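# Put the mat flat inside the standing pet tent

## Task

Get the mat lying flat on the floor inside the pet tent, with the tent left standing and all its floor corners resting on the tabletop. Dropping the mat into place is allowed. The result only counts if it stays that way with nothing held by the robot, so open the grippers and pull the arms away at the end.

## Robot and tools

ROBOT. Two arms, left_arm and right_arm, each ending in a two-finger gripper. The left base sits at about (-0.030, +0.227, 0) and the right at (-0.023, -0.265, 0), both yawed very slightly. The names do not refer to sides of any camera image.

FRAME. Every position and orientation uses one scene frame, in metres. Its origin is on the tabletop midway between the arms, +x reaches out over the table, +z is up, and left_arm is on the +y side. Orientations are quaternions written w, x, y, z. A gripper's fingers extend along its own +z axis and close along its own y axis. end_effector_position is the spot between the finger pads, roughly 1 cm short of the tips.

THE 16-NUMBER ROW. Both motion tools use one row: x, y, z, qw, qx, qy, qz, opening for left_arm, followed by the same eight for right_arm. Always send all 16, even for one arm. x, y, z and the quaternion are an absolute target pose for that gripper in the scene frame, not an offset. Opening runs from -1 (closed) to +1 (fully open, 0.094 m). To keep an arm still, repeat exactly the pose it reported just before it started holding, with the opening you want; to hold an orientation, resend the same quaternion every time rather than copying a drifted reported one.

execute_actions(actions). actions is a list of up to 15 actions; each action is a table of up to 15 rows; each row is one control step of 1/30 s. A table shorter than 15 rows keeps its final row for the remaining steps. An empty list just returns the current state and images. Each step the command is clipped to within 70 mm and 16 degrees of the gripper's measured pose, so a distant target needs several actions; after an action the arm travels only to its last clipped pose. An action is rejected for both arms if any target lies more than 0.6 m from that gripper's current position along any of its own axes; if the first action fails that check, or anything is malformed, nothing in the call runs.

move(target, speed, blocking). target is one 16-number row. The gripper follows a straight line to it, both arms finishing together, over 0.5 to 10 s (cut off at 10 s). speed is the path top speed in m/s, 0.002 to 0.5, default 0.25; rotation is capped at twice that in rad/s. Grippers rotate the short way. Paths ignore obstacles and the other arm, and grippers can lag, wander, or overshoot speed, especially with a nearly straight arm. Faster moves and targets set deeper past a contact hit and press harder. With blocking=false you get a result after 0.5 s while motion continues; until a result shows the move ended, further moves and execute_actions are refused, so use wait or stop.

wait(seconds): 0 to 10; the arms keep their last command; returns early if a running move ends. stop(): brakes a running move; it needs space to slow down, and the fingers keep moving. zoom_image(camera, region): camera is one of cam_head_left, cam_head_right, cam_high, cam_low (896x504), cam_left_wrist, cam_right_wrist (504x504); region is [x0, y0, x1, y1] in pixels from the top-left, at most 504 by 504. read_manual(section): only "licences". finished_scene(scene): pass the current scene number; it ends the scene for good and reports success.

RESULTS. The state line gives each gripper's position and quaternion; printed positions can be off, more at long reach. Motions commonly stop a centimetre or more from the target, usually low. "Hand target" is what the controller is now steering toward. "pose unreachable" means a clearance check altered or blocked that arm's command. A move adds a "move:" line: done, off_target, moving, held (a check blocked the final step) or fault, plus limits: paced (target clipped) or held (steps blocked on the way, after which the arm may surge fast); each gripper's distance to target is listed, and if only one arm is named the other finished normally. grip_measured is the finger opening on the command scale; the last Joint positions number is the opening in metres; each gripper's reading may be off by about 1 mm. Joint torques carry offsets and noise.

GRIPPING. To hold something, command an opening below grip_measured: about 0.03 lower for a firm hold, less for a gentle one. Pads push up to roughly 50 to 62 N, less on very thin items (under about 2 mm), with a brief spike on first contact.

JOINT LIMITS (rad): waist -2.618 to 3.054, shoulder 0 to 3.142, elbow 0 to 3.142, wrist pitch -1.571 to 1.571, wrist yaw -1.571 to 1.571, wrist roll -2.094 to 2.094. Elbows cannot fully straighten.

HEAT AND FAULTS. Holding loads warms motors, even while you are thinking. MOTOR HOT appears at 75 °C; at 90 °C that arm halts for 10 s; at 100 °C it goes limp and drops. These and other stops appear as FAULT lines and cost time.

AVOID. Knocking or placing any rigid object off the table fails the task (cloth, paper and film are exempt). Do not let the arms collide or push on each other. Avoid drops, slips, slams and hard pushes. Loose objects may get an occasional small shove. The robot keeps its last command while you think, so time spent thinking is time it holds still. Before finishing, open the grippers and retreat so nothing depends on the robot.

Each tool is called after "Request:" as name(argument=value, ...), one argument or row to a line, values as JSON.

## Session

I'll start by looking at the scene.

Request:
execute_actions(
  actions=[],
)

Scene clock: 0.00 s.
left_arm: end_effector_position=(+0.3517, +0.2135, +0.4038) grip_measured=+1.000 end_effector_quat_wxyz=(+0.707, +0.008, +0.707, -0.013) | right_arm: end_effector_position=(+0.3579, -0.2859, +0.4081) grip_measured=+1.000 end_effector_quat_wxyz=(+0.707, +0.019, +0.707, -0.025)
Joint positions: left_arm=[ 0.009  1.045  1.033  0.012 -0.017 -0.006  0.094] | right_arm=[ 0.014  1.049  1.052 -0.003  0.006 -0.008  0.094]
Joint velocities: left_arm=[ 0.007  0.017 -0.017 -0.022  0.022  0.007  0.   ] | right_arm=[ 0.002 -0.007  0.017 -0.007  0.051 -0.022  0.   ]
Joint torques (N m, as the arm reports them, + toward a larger angle): no reading
Hand target (left_arm): +0.350, +0.214, +0.404; +0.706, +0.008, +0.709, -0.013
Hand target (right_arm): +0.355, -0.286, +0.419; +0.716, +0.019, +0.697, -0.025

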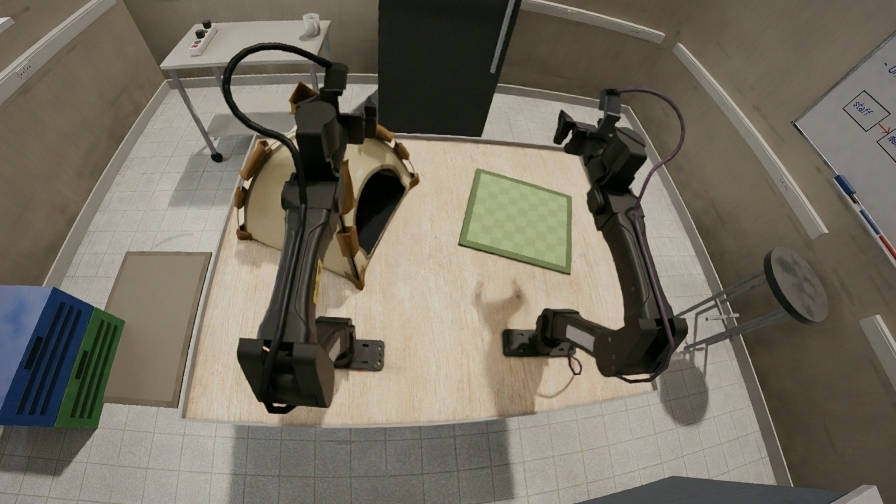

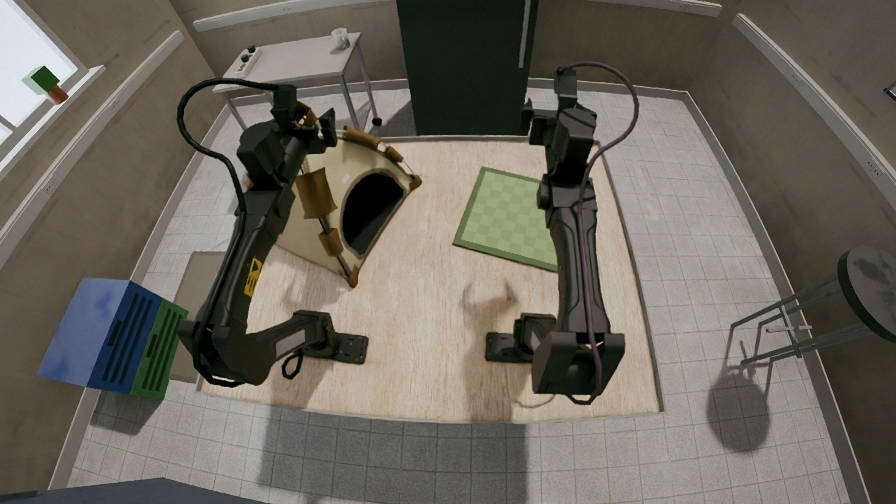

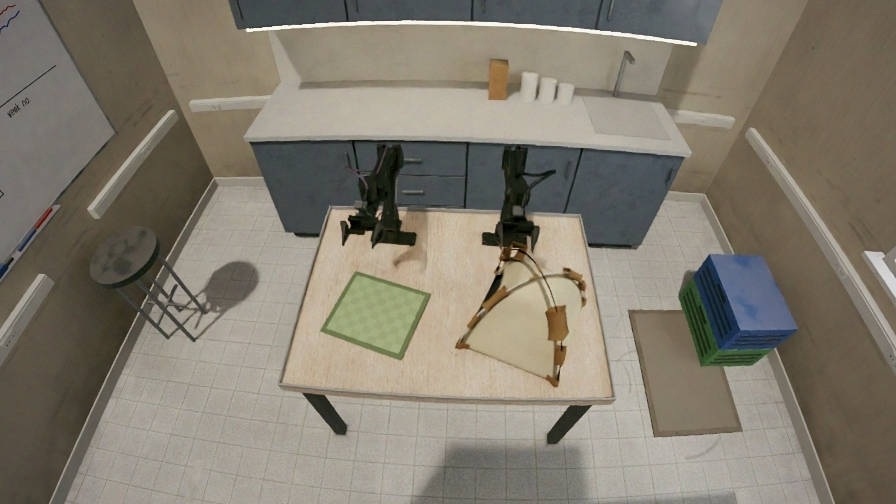

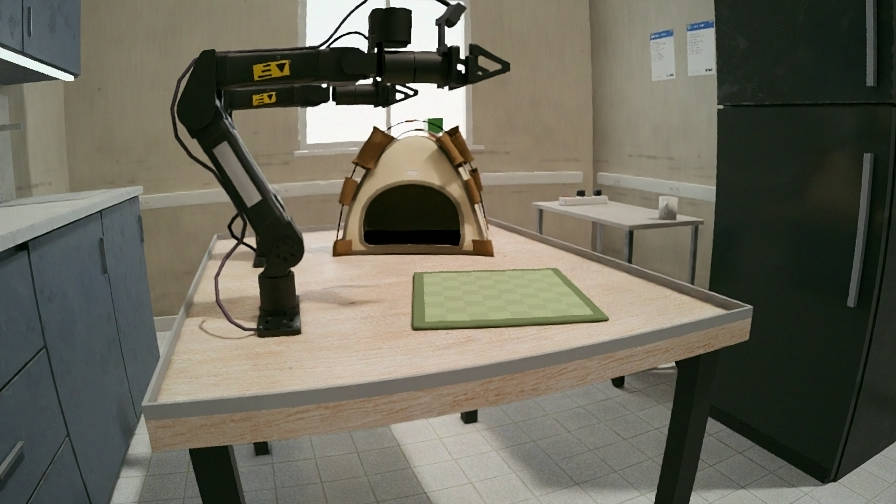

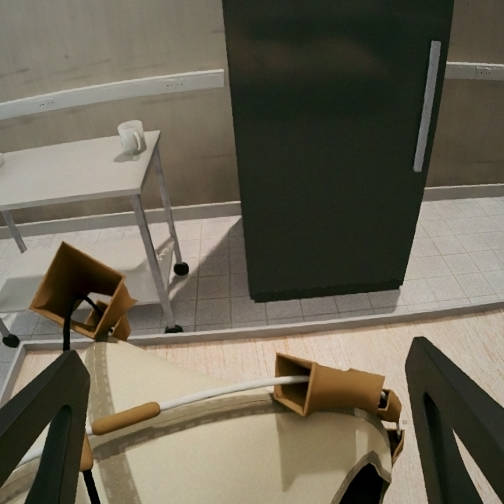

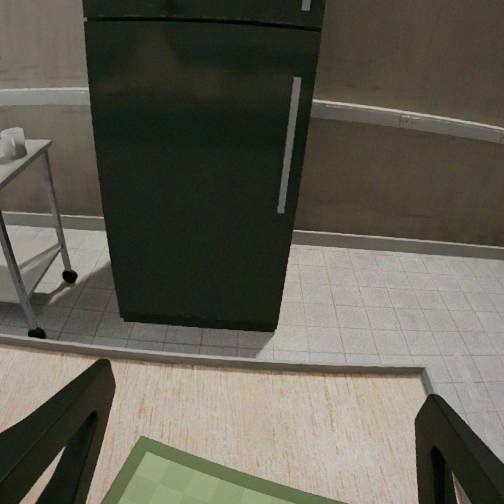

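Request:
zoom_image(
  camera="cam_low",
  region=[300, 100, 640, 350],
)

Request:
zoom_image(
  camera="cam_high",
  region=[270, 200, 630, 410],
)

Request:
zoom_image(
  camera="cam_head_left",
  region=[220, 70, 600, 320],
)

Region (300, 100, 640, 350) of cam_low's 896x504 image, scaled by 1.482, with more detail than that image has; it fills the top 371 rows of this view, and the rest is white.

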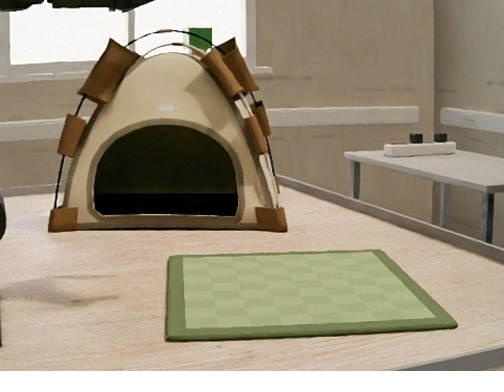

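Region (270, 200, 630, 410) of cam_high's 896x504 image, scaled by 1.400, with more detail than that image has; it fills the top 294 rows of this view, and the rest is white.

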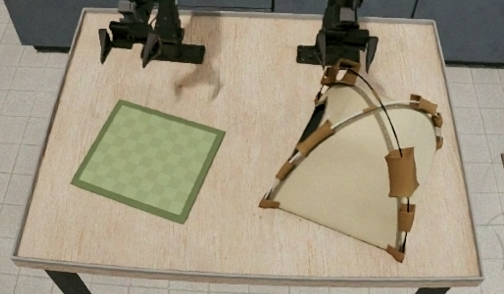

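Region (220, 70, 600, 320) of cam_head_left's 896x504 image, scaled by 1.326, with more detail than that image has; it fills the top 332 rows of this view, and the rest is white.

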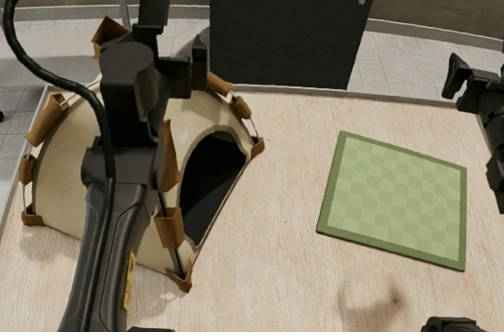

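Request:
zoom_image(
  camera="cam_low",
  region=[400, 255, 620, 345],
)

Request:
zoom_image(
  camera="cam_low",
  region=[320, 110, 510, 270],
)

Request:
zoom_image(
  camera="cam_head_right",
  region=[270, 110, 470, 300],
)

Region (400, 255, 620, 345) of cam_low's 896x504 image, scaled by 2.291, with more detail than that image has; it fills the top 206 rows of this view, and the rest is white.

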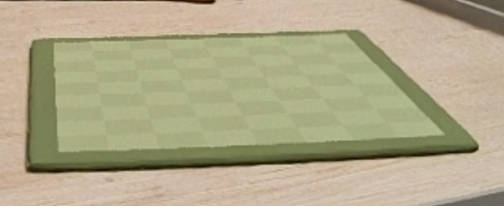

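Region (320, 110, 510, 270) of cam_low's 896x504 image, scaled by 2.653, with more detail than that image has; it fills the top 424 rows of this view, and the rest is white.

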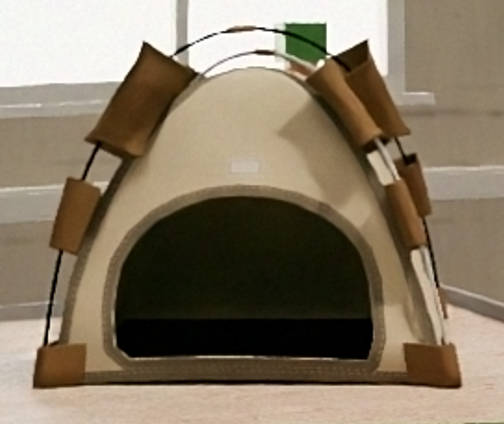

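Region (270, 110, 470, 300) of cam_head_right's 896x504 image, scaled by 2.520, with more detail than that image has; it fills the top 479 rows of this view, and the rest is white.

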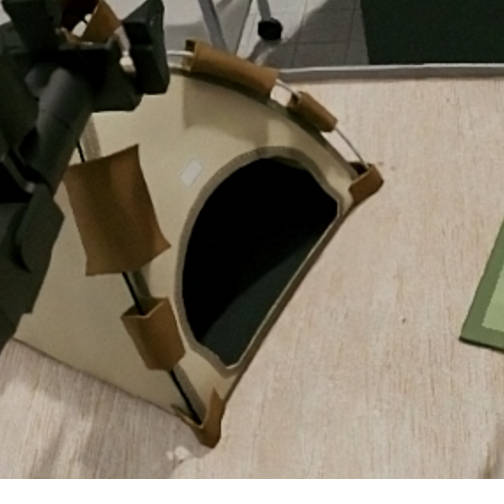

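Request:
zoom_image(
  camera="cam_head_left",
  region=[445, 155, 595, 290],
)

Request:
zoom_image(
  camera="cam_high",
  region=[310, 260, 440, 370],
)

Request:
zoom_image(
  camera="cam_high",
  region=[445, 235, 605, 395],
)

Region (445, 155, 595, 290) of cam_head_left's 896x504 image, scaled by 3.360, with more detail than that image has; it fills the top 454 rows of this view, and the rest is white.

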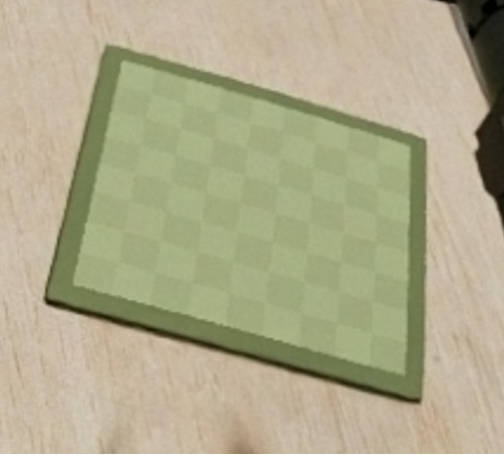

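Region (310, 260, 440, 370) of cam_high's 896x504 image, scaled by 3.877, with more detail than that image has; it fills the top 426 rows of this view, and the rest is white.

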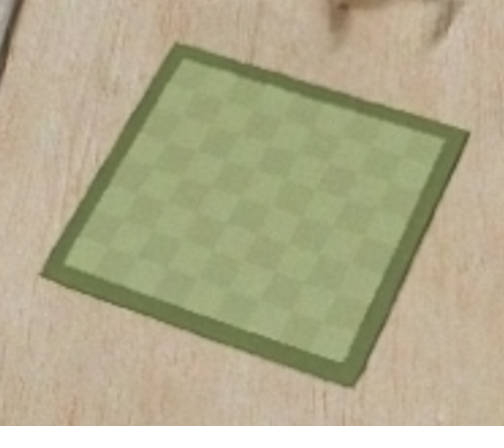

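Region (445, 235, 605, 395) of cam_high's 896x504 image, scaled by 3.150, with more detail than that image has.

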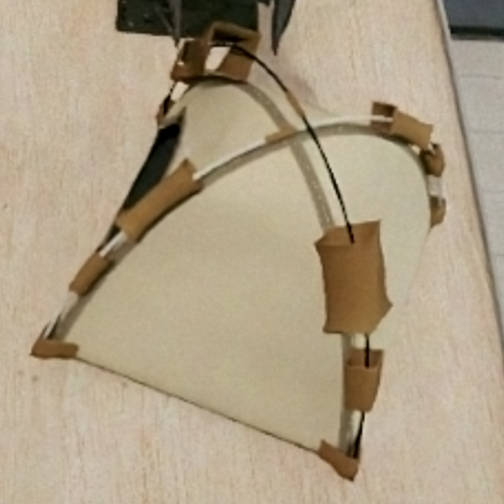

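Request:
move(
  target=[0.3517, 0.2135, 0.4038, 0.707, 0.008, 0.707, -0.013, 1, 0.386, -0.272, 0.10, 0, -0.595, 0.804, 0, 1],
  speed=0.35,
)

Scene clock: 102.50 s.
left_arm: end_effector_position=(+0.3517, +0.2135, +0.4038) grip_measured=+1.000 end_effector_quat_wxyz=(+0.707, +0.008, +0.707, -0.013) | right_arm: end_effector_position=(+0.3835, -0.2756, +0.0898) grip_measured=+1.000 end_effector_quat_wxyz=(-0.004, -0.594, +0.805, +0.004)
Joint positions: left_arm=[ 0.009  1.045  1.033  0.012 -0.017 -0.006  0.094] | right_arm=[ 0.04   2.119  1.857 -1.319 -0.001 -1.301  0.094]
Joint velocities: left_arm=[-0.012  0.002 -0.002  0.007  0.066 -0.022  0.   ] | right_arm=[-0.007  0.007 -0.007  0.007 -0.022  0.007  0.   ]
Joint torques (N m, as the arm reports them, + toward a larger angle): left_arm=[ 0.12 -3.18  7.55  2.09 -0.03  0.  ] | right_arm=[  0.72 -10.13   7.76   0.08  -0.1   -0.07]
Hand target (left_arm): +0.352, +0.213, +0.404; +0.707, +0.008, +0.707, -0.013
Hand target (right_arm): +0.386, -0.272, +0.100; +0.001, -0.601, +0.799, +0.001
Off the commanded pose (left_arm): 0.000 m, 0 deg.
Off the commanded pose (right_arm): 0.011 m, 1 deg.
move: off_target (right_arm)
camera_calibration (this result's frames):
cam_right_wrist: T_world_to_cam=[[0.971602, -0.217076, -0.094166, -0.420821], [-0.125681, -0.810626, 0.571918, -0.186947], [-0.200483, -0.543842, -0.814888, 0.104001], [0, 0, 0, 1]] pos_world=[0.406225, -0.186334, 0.15204]

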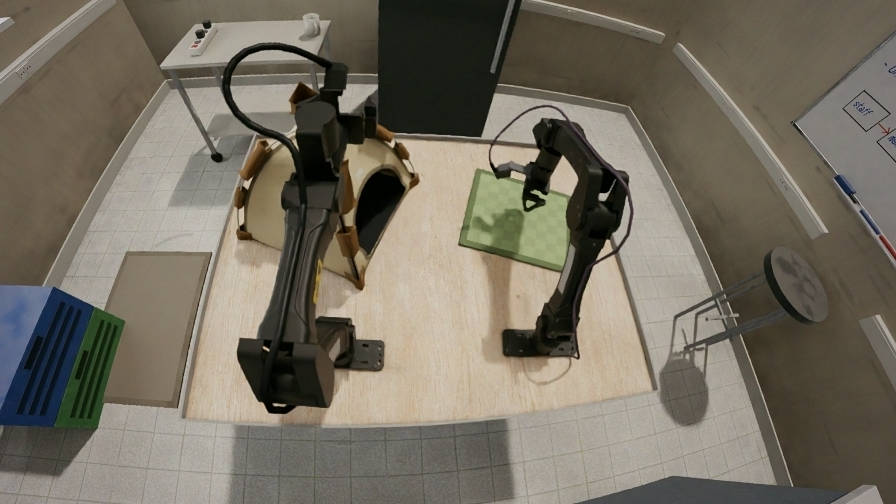

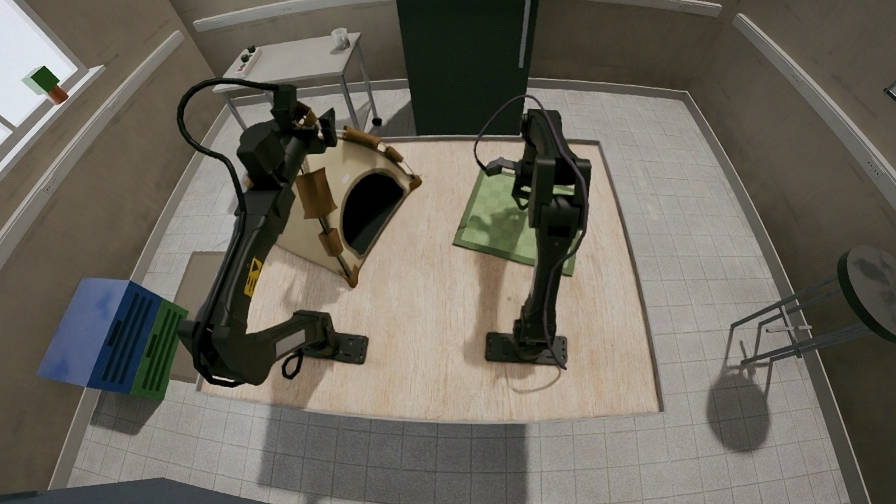

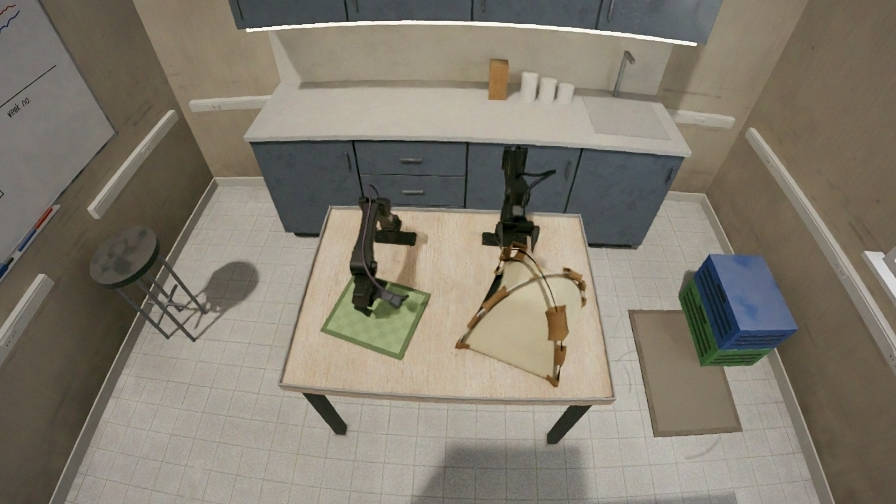

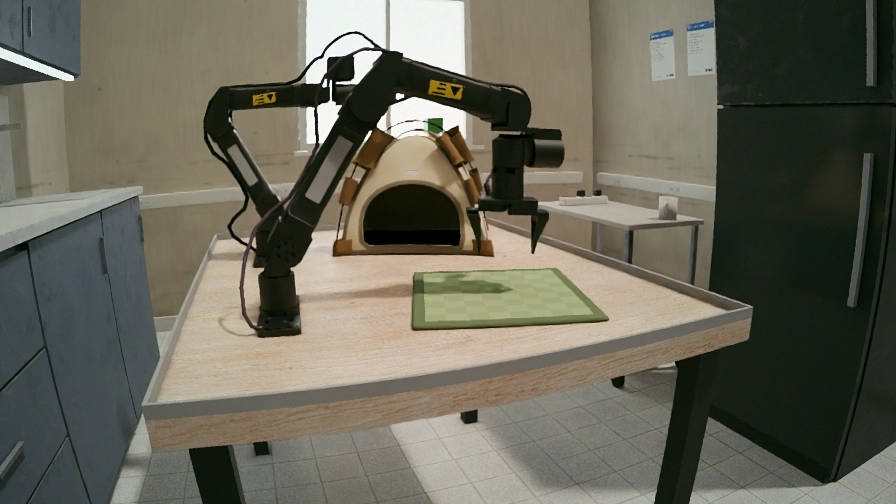

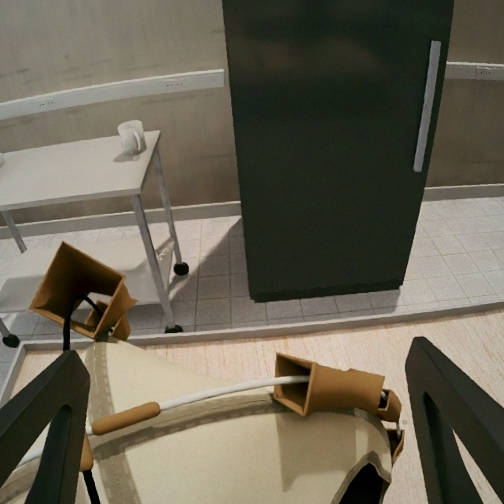

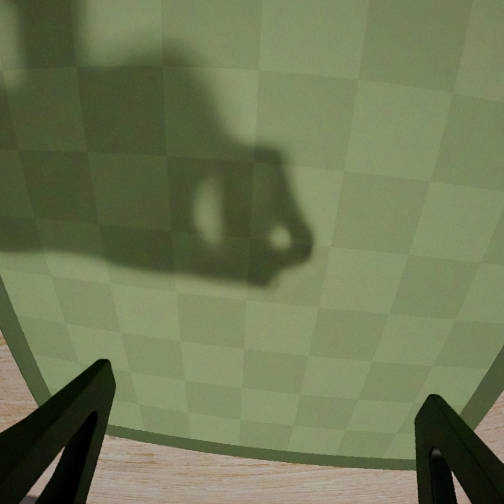

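Request:
move(
  target=[0.3517, 0.2135, 0.4038, 0.707, 0.008, 0.707, -0.013, 1, 0.388, -0.270, 0.026, 0, -0.595, 0.804, 0, 1],
  speed=0.08,
)

Scene clock: 107.80 s.
left_arm: end_effector_position=(+0.3517, +0.2135, +0.4038) grip_measured=+1.000 end_effector_quat_wxyz=(+0.707, +0.008, +0.707, -0.013) | right_arm: end_effector_position=(+0.3876, -0.2764, +0.0290) grip_measured=+1.000 end_effector_quat_wxyz=(-0.003, -0.592, +0.806, +0.000)
Joint positions: left_arm=[ 0.009  1.045  1.033  0.012 -0.017 -0.006  0.094] | right_arm=[ 0.04   2.164  1.683 -1.095  0.003 -1.297  0.094]
Joint velocities: left_arm=[-0.022 -0.007  0.027  0.007 -0.11  -0.037  0.   ] | right_arm=[-0.002  0.012 -0.022  0.007 -0.022 -0.037  0.   ]
Joint torques (N m, as the arm reports them, + toward a larger angle): left_arm=[ 0.09 -3.14  7.58  2.1  -0.02  0.01] | right_arm=[  1.1  -10.11   4.23   0.48  -0.04   0.09]
Hand target (left_arm): +0.352, +0.213, +0.404; +0.707, +0.008, +0.707, -0.013
Hand target (right_arm): +0.388, -0.270, +0.026; -0.000, -0.595, +0.804, +0.000
Off the commanded pose (left_arm): 0.000 m, 0 deg.
Off the commanded pose (right_arm): 0.007 m, 1 deg.
move: done
camera_calibration (this result's frames):
cam_right_wrist: T_world_to_cam=[[0.971199, -0.221488, -0.0878368, -0.431966], [-0.132267, -0.807785, 0.574447, -0.149024], [-0.198186, -0.546284, -0.813816, 0.0532177], [0, 0, 0, 1]] pos_world=[0.410361, -0.186983, 0.0909732]

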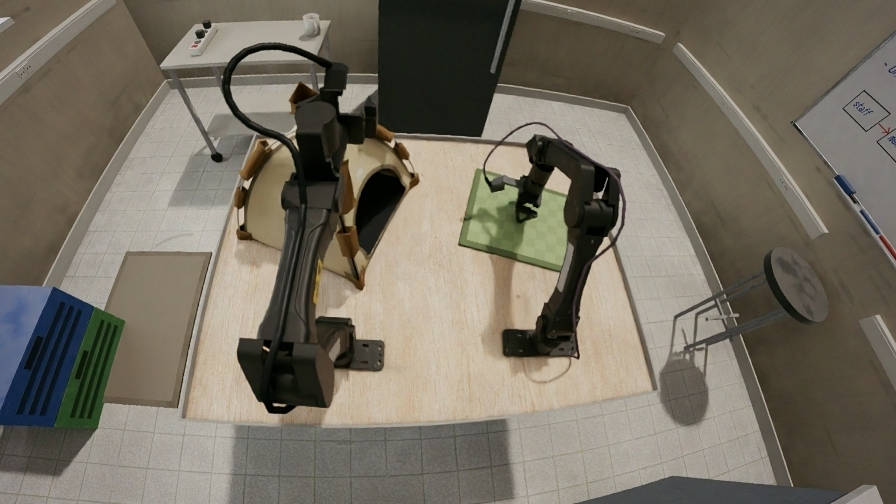

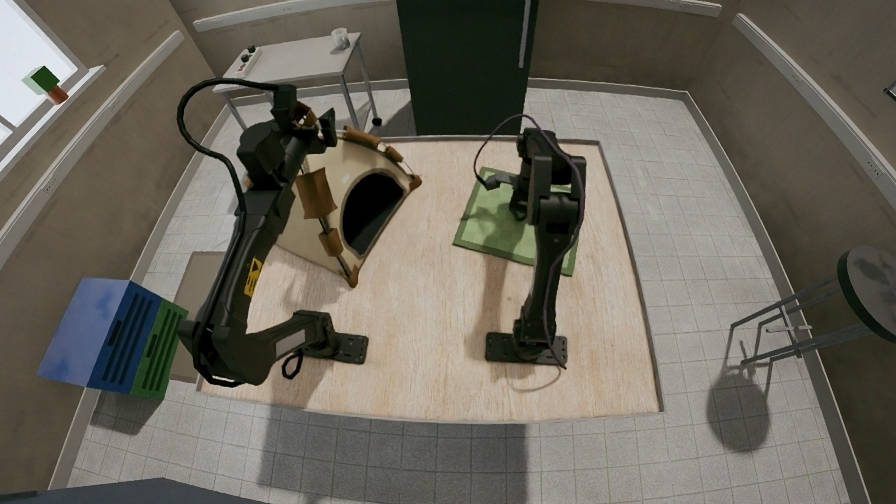

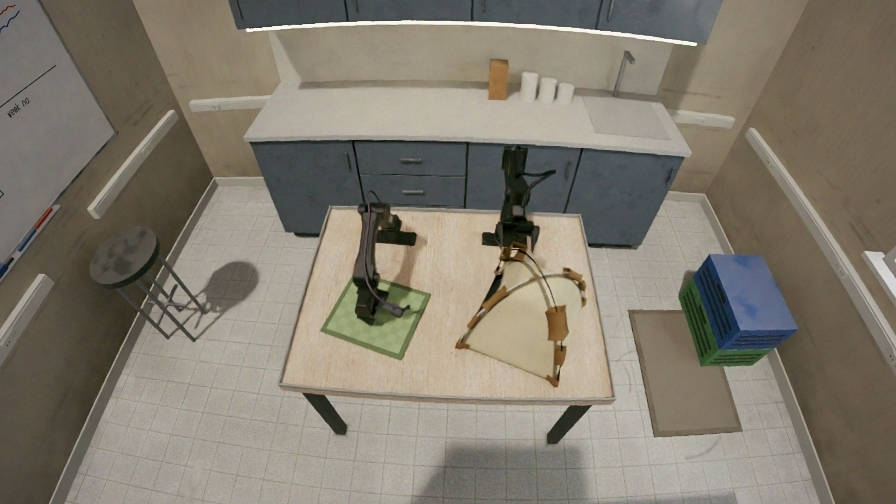

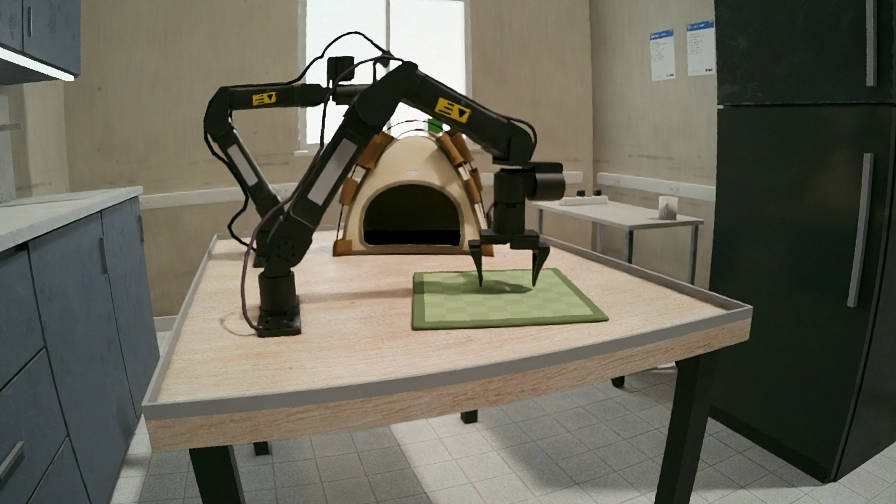

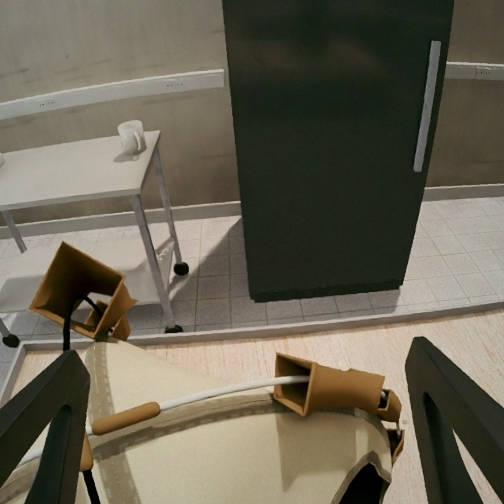

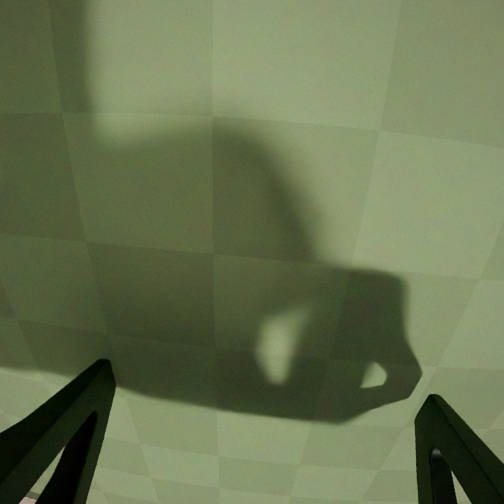

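Request:
move(
  target=[0.3517, 0.2135, 0.4038, 0.707, 0.008, 0.707, -0.013, 1, 0.388, -0.272, 0.010, 0, -0.595, 0.804, 0, 1],
  speed=0.03,
)

Scene clock: 111.13 s.
left_arm: end_effector_position=(+0.3517, +0.2135, +0.4038) grip_measured=+1.000 end_effector_quat_wxyz=(+0.707, +0.008, +0.707, -0.013) | right_arm: end_effector_position=(+0.3885, -0.2768, +0.0208) grip_measured=+1.000 end_effector_quat_wxyz=(-0.000, -0.592, +0.806, -0.003)
Joint positions: left_arm=[ 0.009  1.045  1.033  0.012 -0.017 -0.006  0.094] | right_arm=[ 0.04   2.168  1.657 -1.056  0.005 -1.297  0.094]
Joint velocities: left_arm=[-0.007  0.002  0.007  0.007 -0.007 -0.022  0.   ] | right_arm=[-0.007 -0.007  0.002 -0.007 -0.022 -0.022  0.   ]
Joint torques (N m, as the arm reports them, + toward a larger angle): left_arm=[ 0.03 -3.26  7.57  2.1  -0.02  0.  ] | right_arm=[ 0.77 -8.97  3.17  0.71 -0.07  0.02]
Hand target (left_arm): +0.352, +0.213, +0.404; +0.707, +0.008, +0.707, -0.013
Hand target (right_arm): +0.388, -0.272, +0.010; -0.000, -0.595, +0.804, +0.000
Off the commanded pose (left_arm): 0.000 m, 0 deg.
Off the commanded pose (right_arm): 0.012 m, 1 deg.
move: off_target (right_arm)
camera_calibration (this result's frames):
cam_right_wrist: T_world_to_cam=[[0.971864, -0.221697, -0.0795638, -0.434164], [-0.136829, -0.806332, 0.575419, -0.14241], [-0.191724, -0.548342, -0.81398, 0.0434418], [0, 0, 0, 1]] pos_world=[0.410792, -0.187262, 0.0827624]

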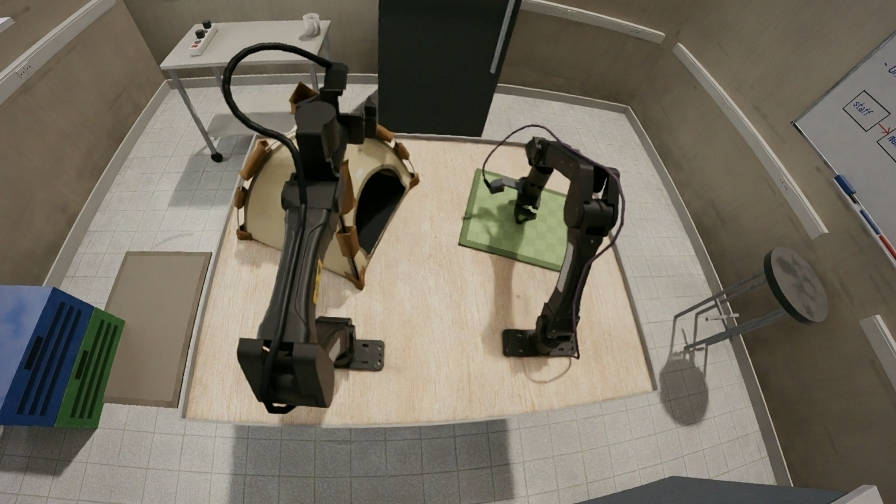

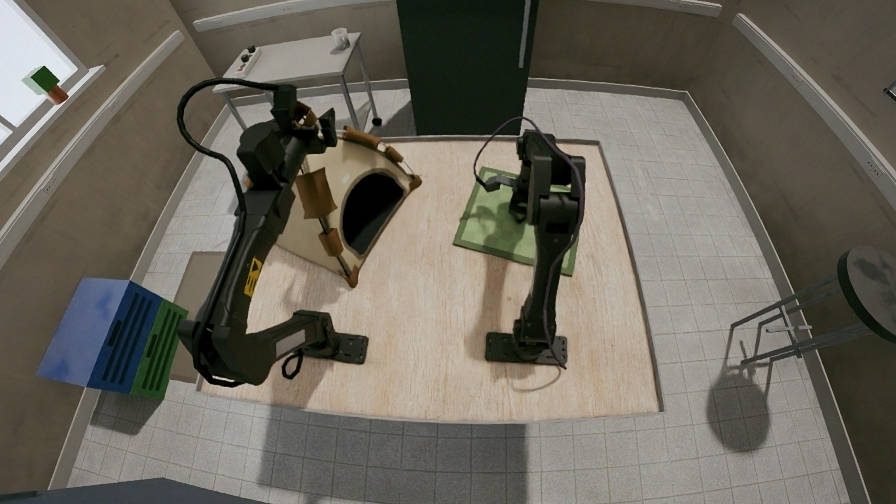

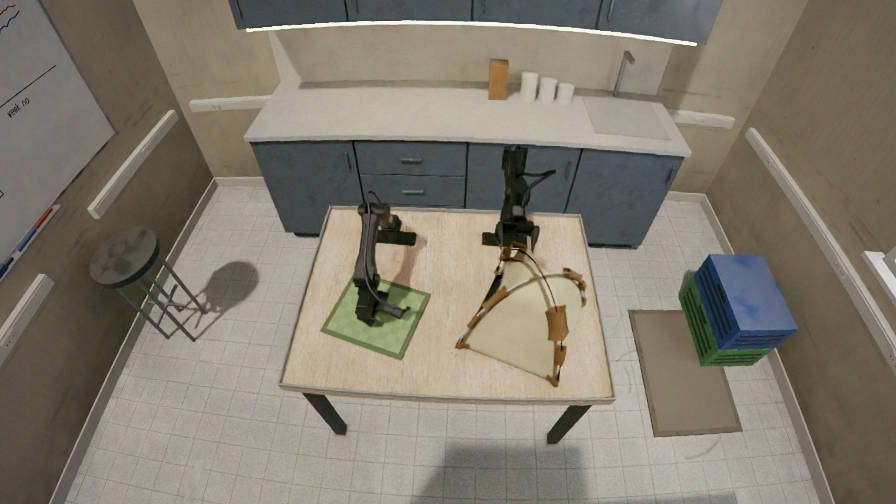

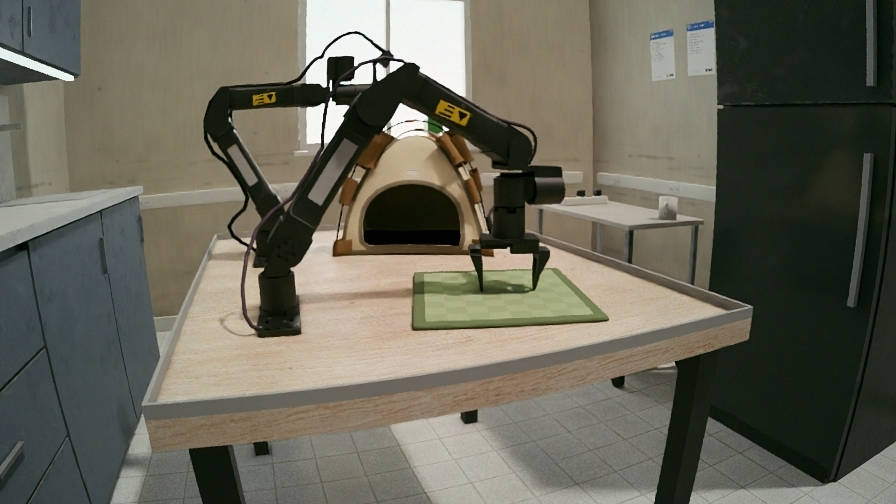

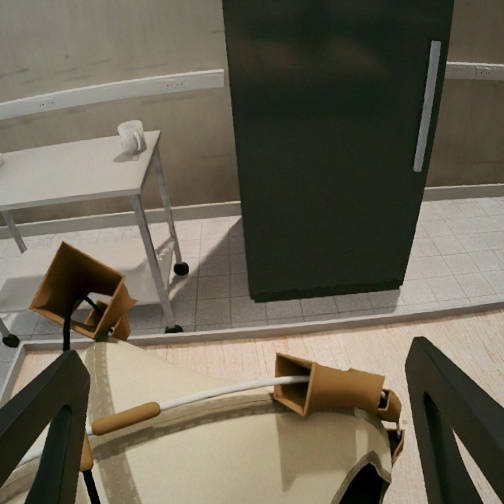

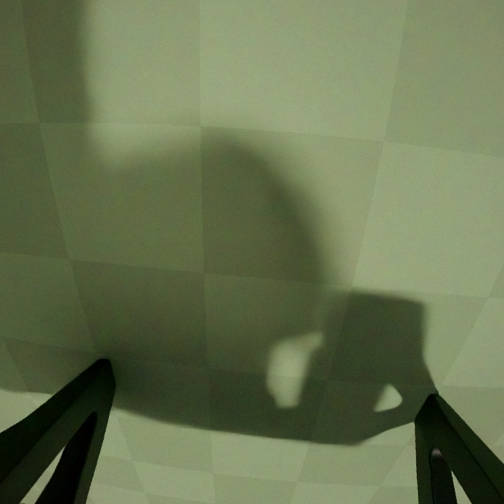

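Request:
execute_actions(
  actions=[
    [[0.3517, 0.2135, 0.4038, 0.707, 0.008, 0.707, -0.013, 1, 0.388, -0.274, 0.004, 0, -0.595, 0.804, 0, 1],[0.3517, 0.2135, 0.4038, 0.707, 0.008, 0.707, -0.013, 1, 0.388, -0.274, 0.002, 0, -0.595, 0.804, 0, 1],[0.3517, 0.2135, 0.4038, 0.707, 0.008, 0.707, -0.013, 1, 0.388, -0.274, 0.0, 0, -0.595, 0.804, 0, 1],[0.3517, 0.2135, 0.4038, 0.707, 0.008, 0.707, -0.013, 1, 0.388, -0.274, -0.002, 0, -0.595, 0.804, 0, 1],[0.3517, 0.2135, 0.4038, 0.707, 0.008, 0.707, -0.013, 1, 0.388, -0.274, -0.004, 0, -0.595, 0.804, 0, 1]],
    [[0.3517, 0.2135, 0.4038, 0.707, 0.008, 0.707, -0.013, 1, 0.388, -0.274, -0.004, 0, -0.595, 0.804, 0, 0.95],[0.3517, 0.2135, 0.4038, 0.707, 0.008, 0.707, -0.013, 1, 0.388, -0.274, -0.004, 0, -0.595, 0.804, 0, 0.9],[0.3517, 0.2135, 0.4038, 0.707, 0.008, 0.707, -0.013, 1, 0.388, -0.274, -0.004, 0, -0.595, 0.804, 0, 0.85],[0.3517, 0.2135, 0.4038, 0.707, 0.008, 0.707, -0.013, 1, 0.388, -0.274, -0.004, 0, -0.595, 0.804, 0, 0.8],[0.3517, 0.2135, 0.4038, 0.707, 0.008, 0.707, -0.013, 1, 0.388, -0.274, -0.004, 0, -0.595, 0.804, 0, 0.75],[0.3517, 0.2135, 0.4038, 0.707, 0.008, 0.707, -0.013, 1, 0.388, -0.274, -0.004, 0, -0.595, 0.804, 0, 0.7],[0.3517, 0.2135, 0.4038, 0.707, 0.008, 0.707, -0.013, 1, 0.388, -0.274, -0.004, 0, -0.595, 0.804, 0, 0.65],[0.3517, 0.2135, 0.4038, 0.707, 0.008, 0.707, -0.013, 1, 0.388, -0.274, -0.004, 0, -0.595, 0.804, 0, 0.6],[0.3517, 0.2135, 0.4038, 0.707, 0.008, 0.707, -0.013, 1, 0.388, -0.274, -0.004, 0, -0.595, 0.804, 0, 0.55],[0.3517, 0.2135, 0.4038, 0.707, 0.008, 0.707, -0.013, 1, 0.388, -0.274, -0.004, 0, -0.595, 0.804, 0, 0.5],[0.3517, 0.2135, 0.4038, 0.707, 0.008, 0.707, -0.013, 1, 0.388, -0.274, -0.004, 0, -0.595, 0.804, 0, 0.45],[0.3517, 0.2135, 0.4038, 0.707, 0.008, 0.707, -0.013, 1, 0.388, -0.274, -0.004, 0, -0.595, 0.804, 0, 0.4]],
  ],
)

Scene clock: 125.90 s.
left_arm: end_effector_position=(+0.3517, +0.2135, +0.4038) grip_measured=+1.000 end_effector_quat_wxyz=(+0.707, +0.008, +0.707, -0.013) | right_arm: end_effector_position=(+0.3908, -0.2771, +0.0185) grip_measured=+0.403 end_effector_quat_wxyz=(+0.004, -0.592, +0.806, -0.007)
Joint positions: left_arm=[ 0.009  1.045  1.033  0.012 -0.017 -0.006  0.094] | right_arm=[ 0.04   2.168  1.647 -1.035  0.007 -1.297  0.066]
Joint velocities: left_arm=[ 0.007 -0.002  0.007 -0.125 -0.037 -0.022  0.   ] | right_arm=[ 0.022 -0.012 -0.002  0.007 -0.022 -0.081 -0.001]
Joint torques (N m, as the arm reports them, + toward a larger angle): left_arm=[ 0.06 -3.21  7.47  2.12 -0.01  0.  ] | right_arm=[ 0.31 -7.94  1.67  0.99 -0.07 -0.03]
Hand target (left_arm): +0.352, +0.213, +0.404; +0.707, +0.008, +0.707, -0.013
Hand target (right_arm): +0.387, -0.274, -0.003; -0.001, -0.595, +0.804, +0.001
Off the commanded pose (left_arm): 0.000 m, 0 deg.
Off the commanded pose (right_arm): 0.023 m, 1 deg.
camera_calibration (this result's frames):
cam_right_wrist: T_world_to_cam=[[0.972728, -0.221849, -0.0676983, -0.437232], [-0.143614, -0.805248, 0.575283, -0.138101], [-0.18214, -0.549871, -0.815148, 0.0376802], [0, 0, 0, 1]] pos_world=[0.412338, -0.187486, 0.0805623]

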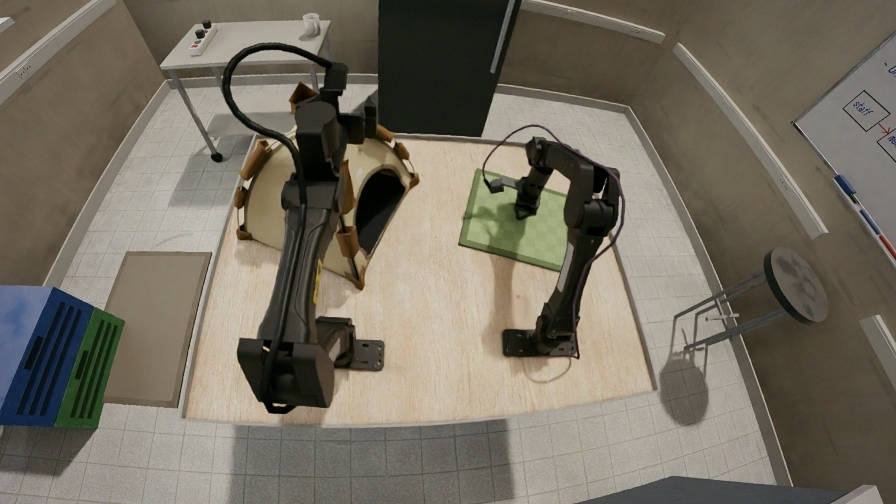

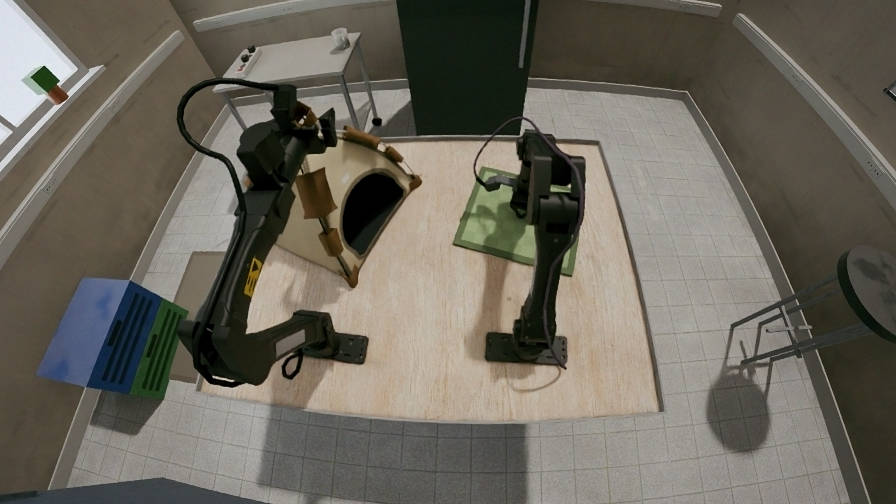

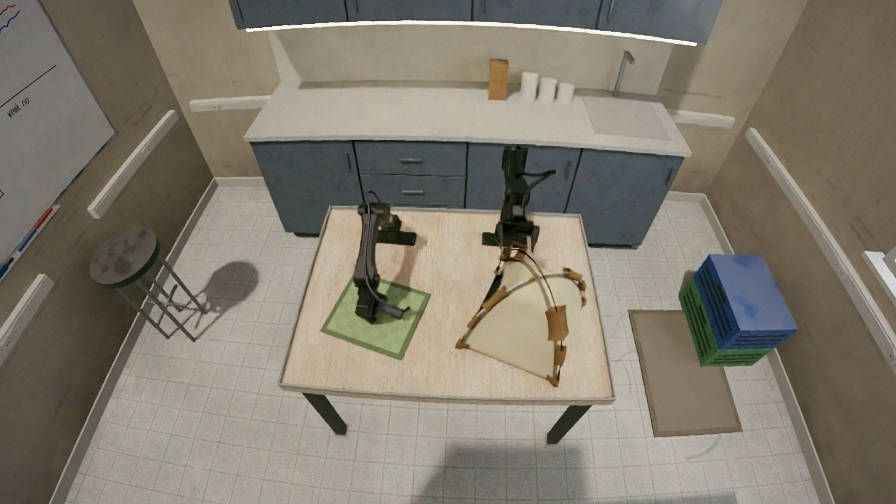

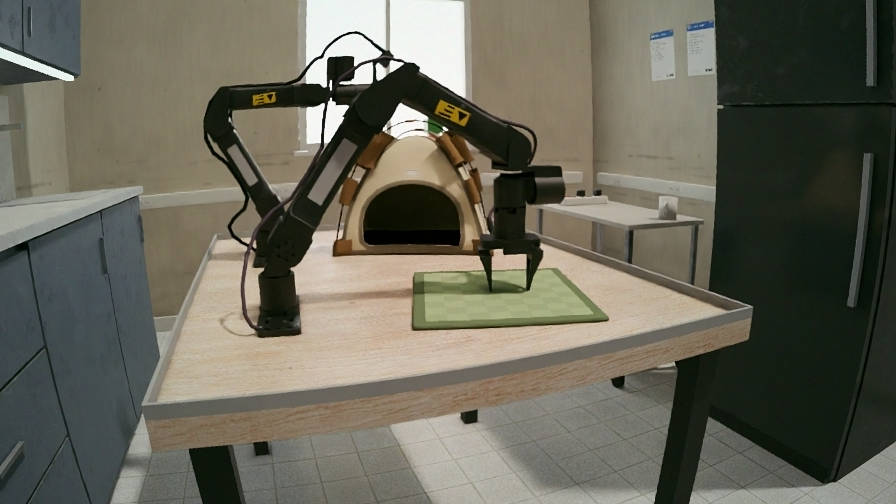

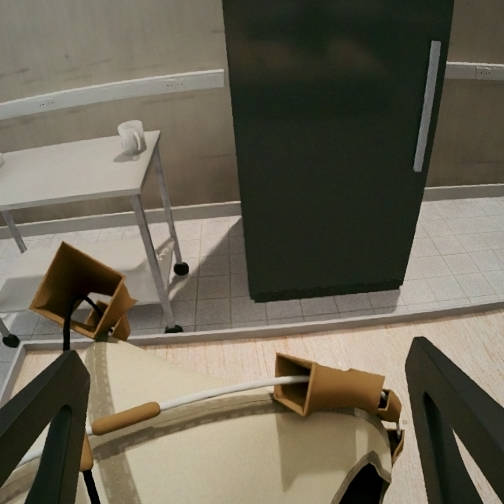

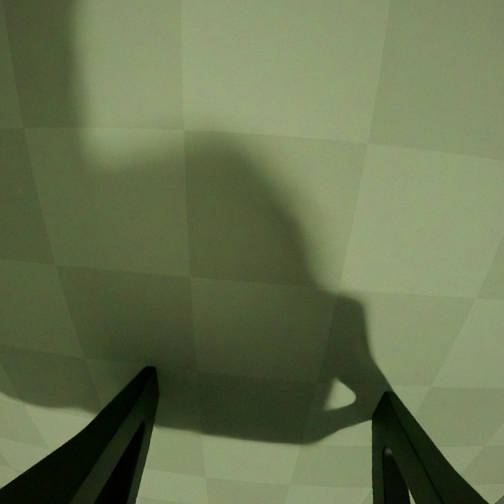

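Request:
zoom_image(
  camera="cam_low",
  region=[460, 220, 560, 300],
)

Request:
zoom_image(
  camera="cam_low",
  region=[540, 280, 680, 360],
)

Region (460, 220, 560, 300) of cam_low's 896x504 image, scaled by 5.040, with more detail than that image has; it fills the top 403 rows of this view, and the rest is white.

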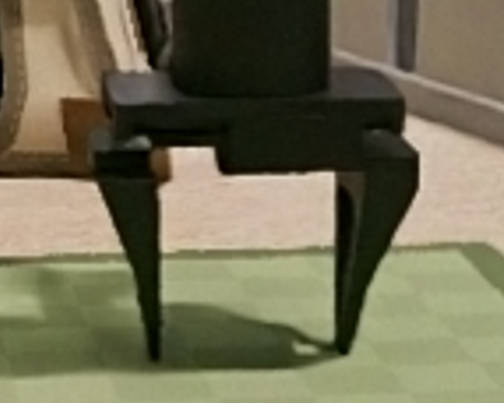

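Region (540, 280, 680, 360) of cam_low's 896x504 image, scaled by 3.600, with more detail than that image has; it fills the top 288 rows of this view, and the rest is white.

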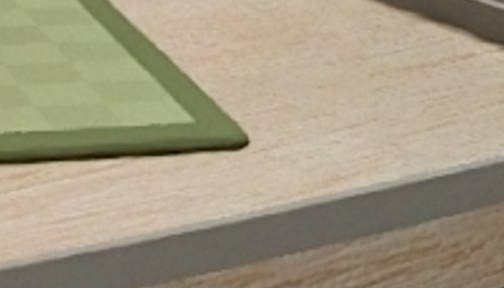

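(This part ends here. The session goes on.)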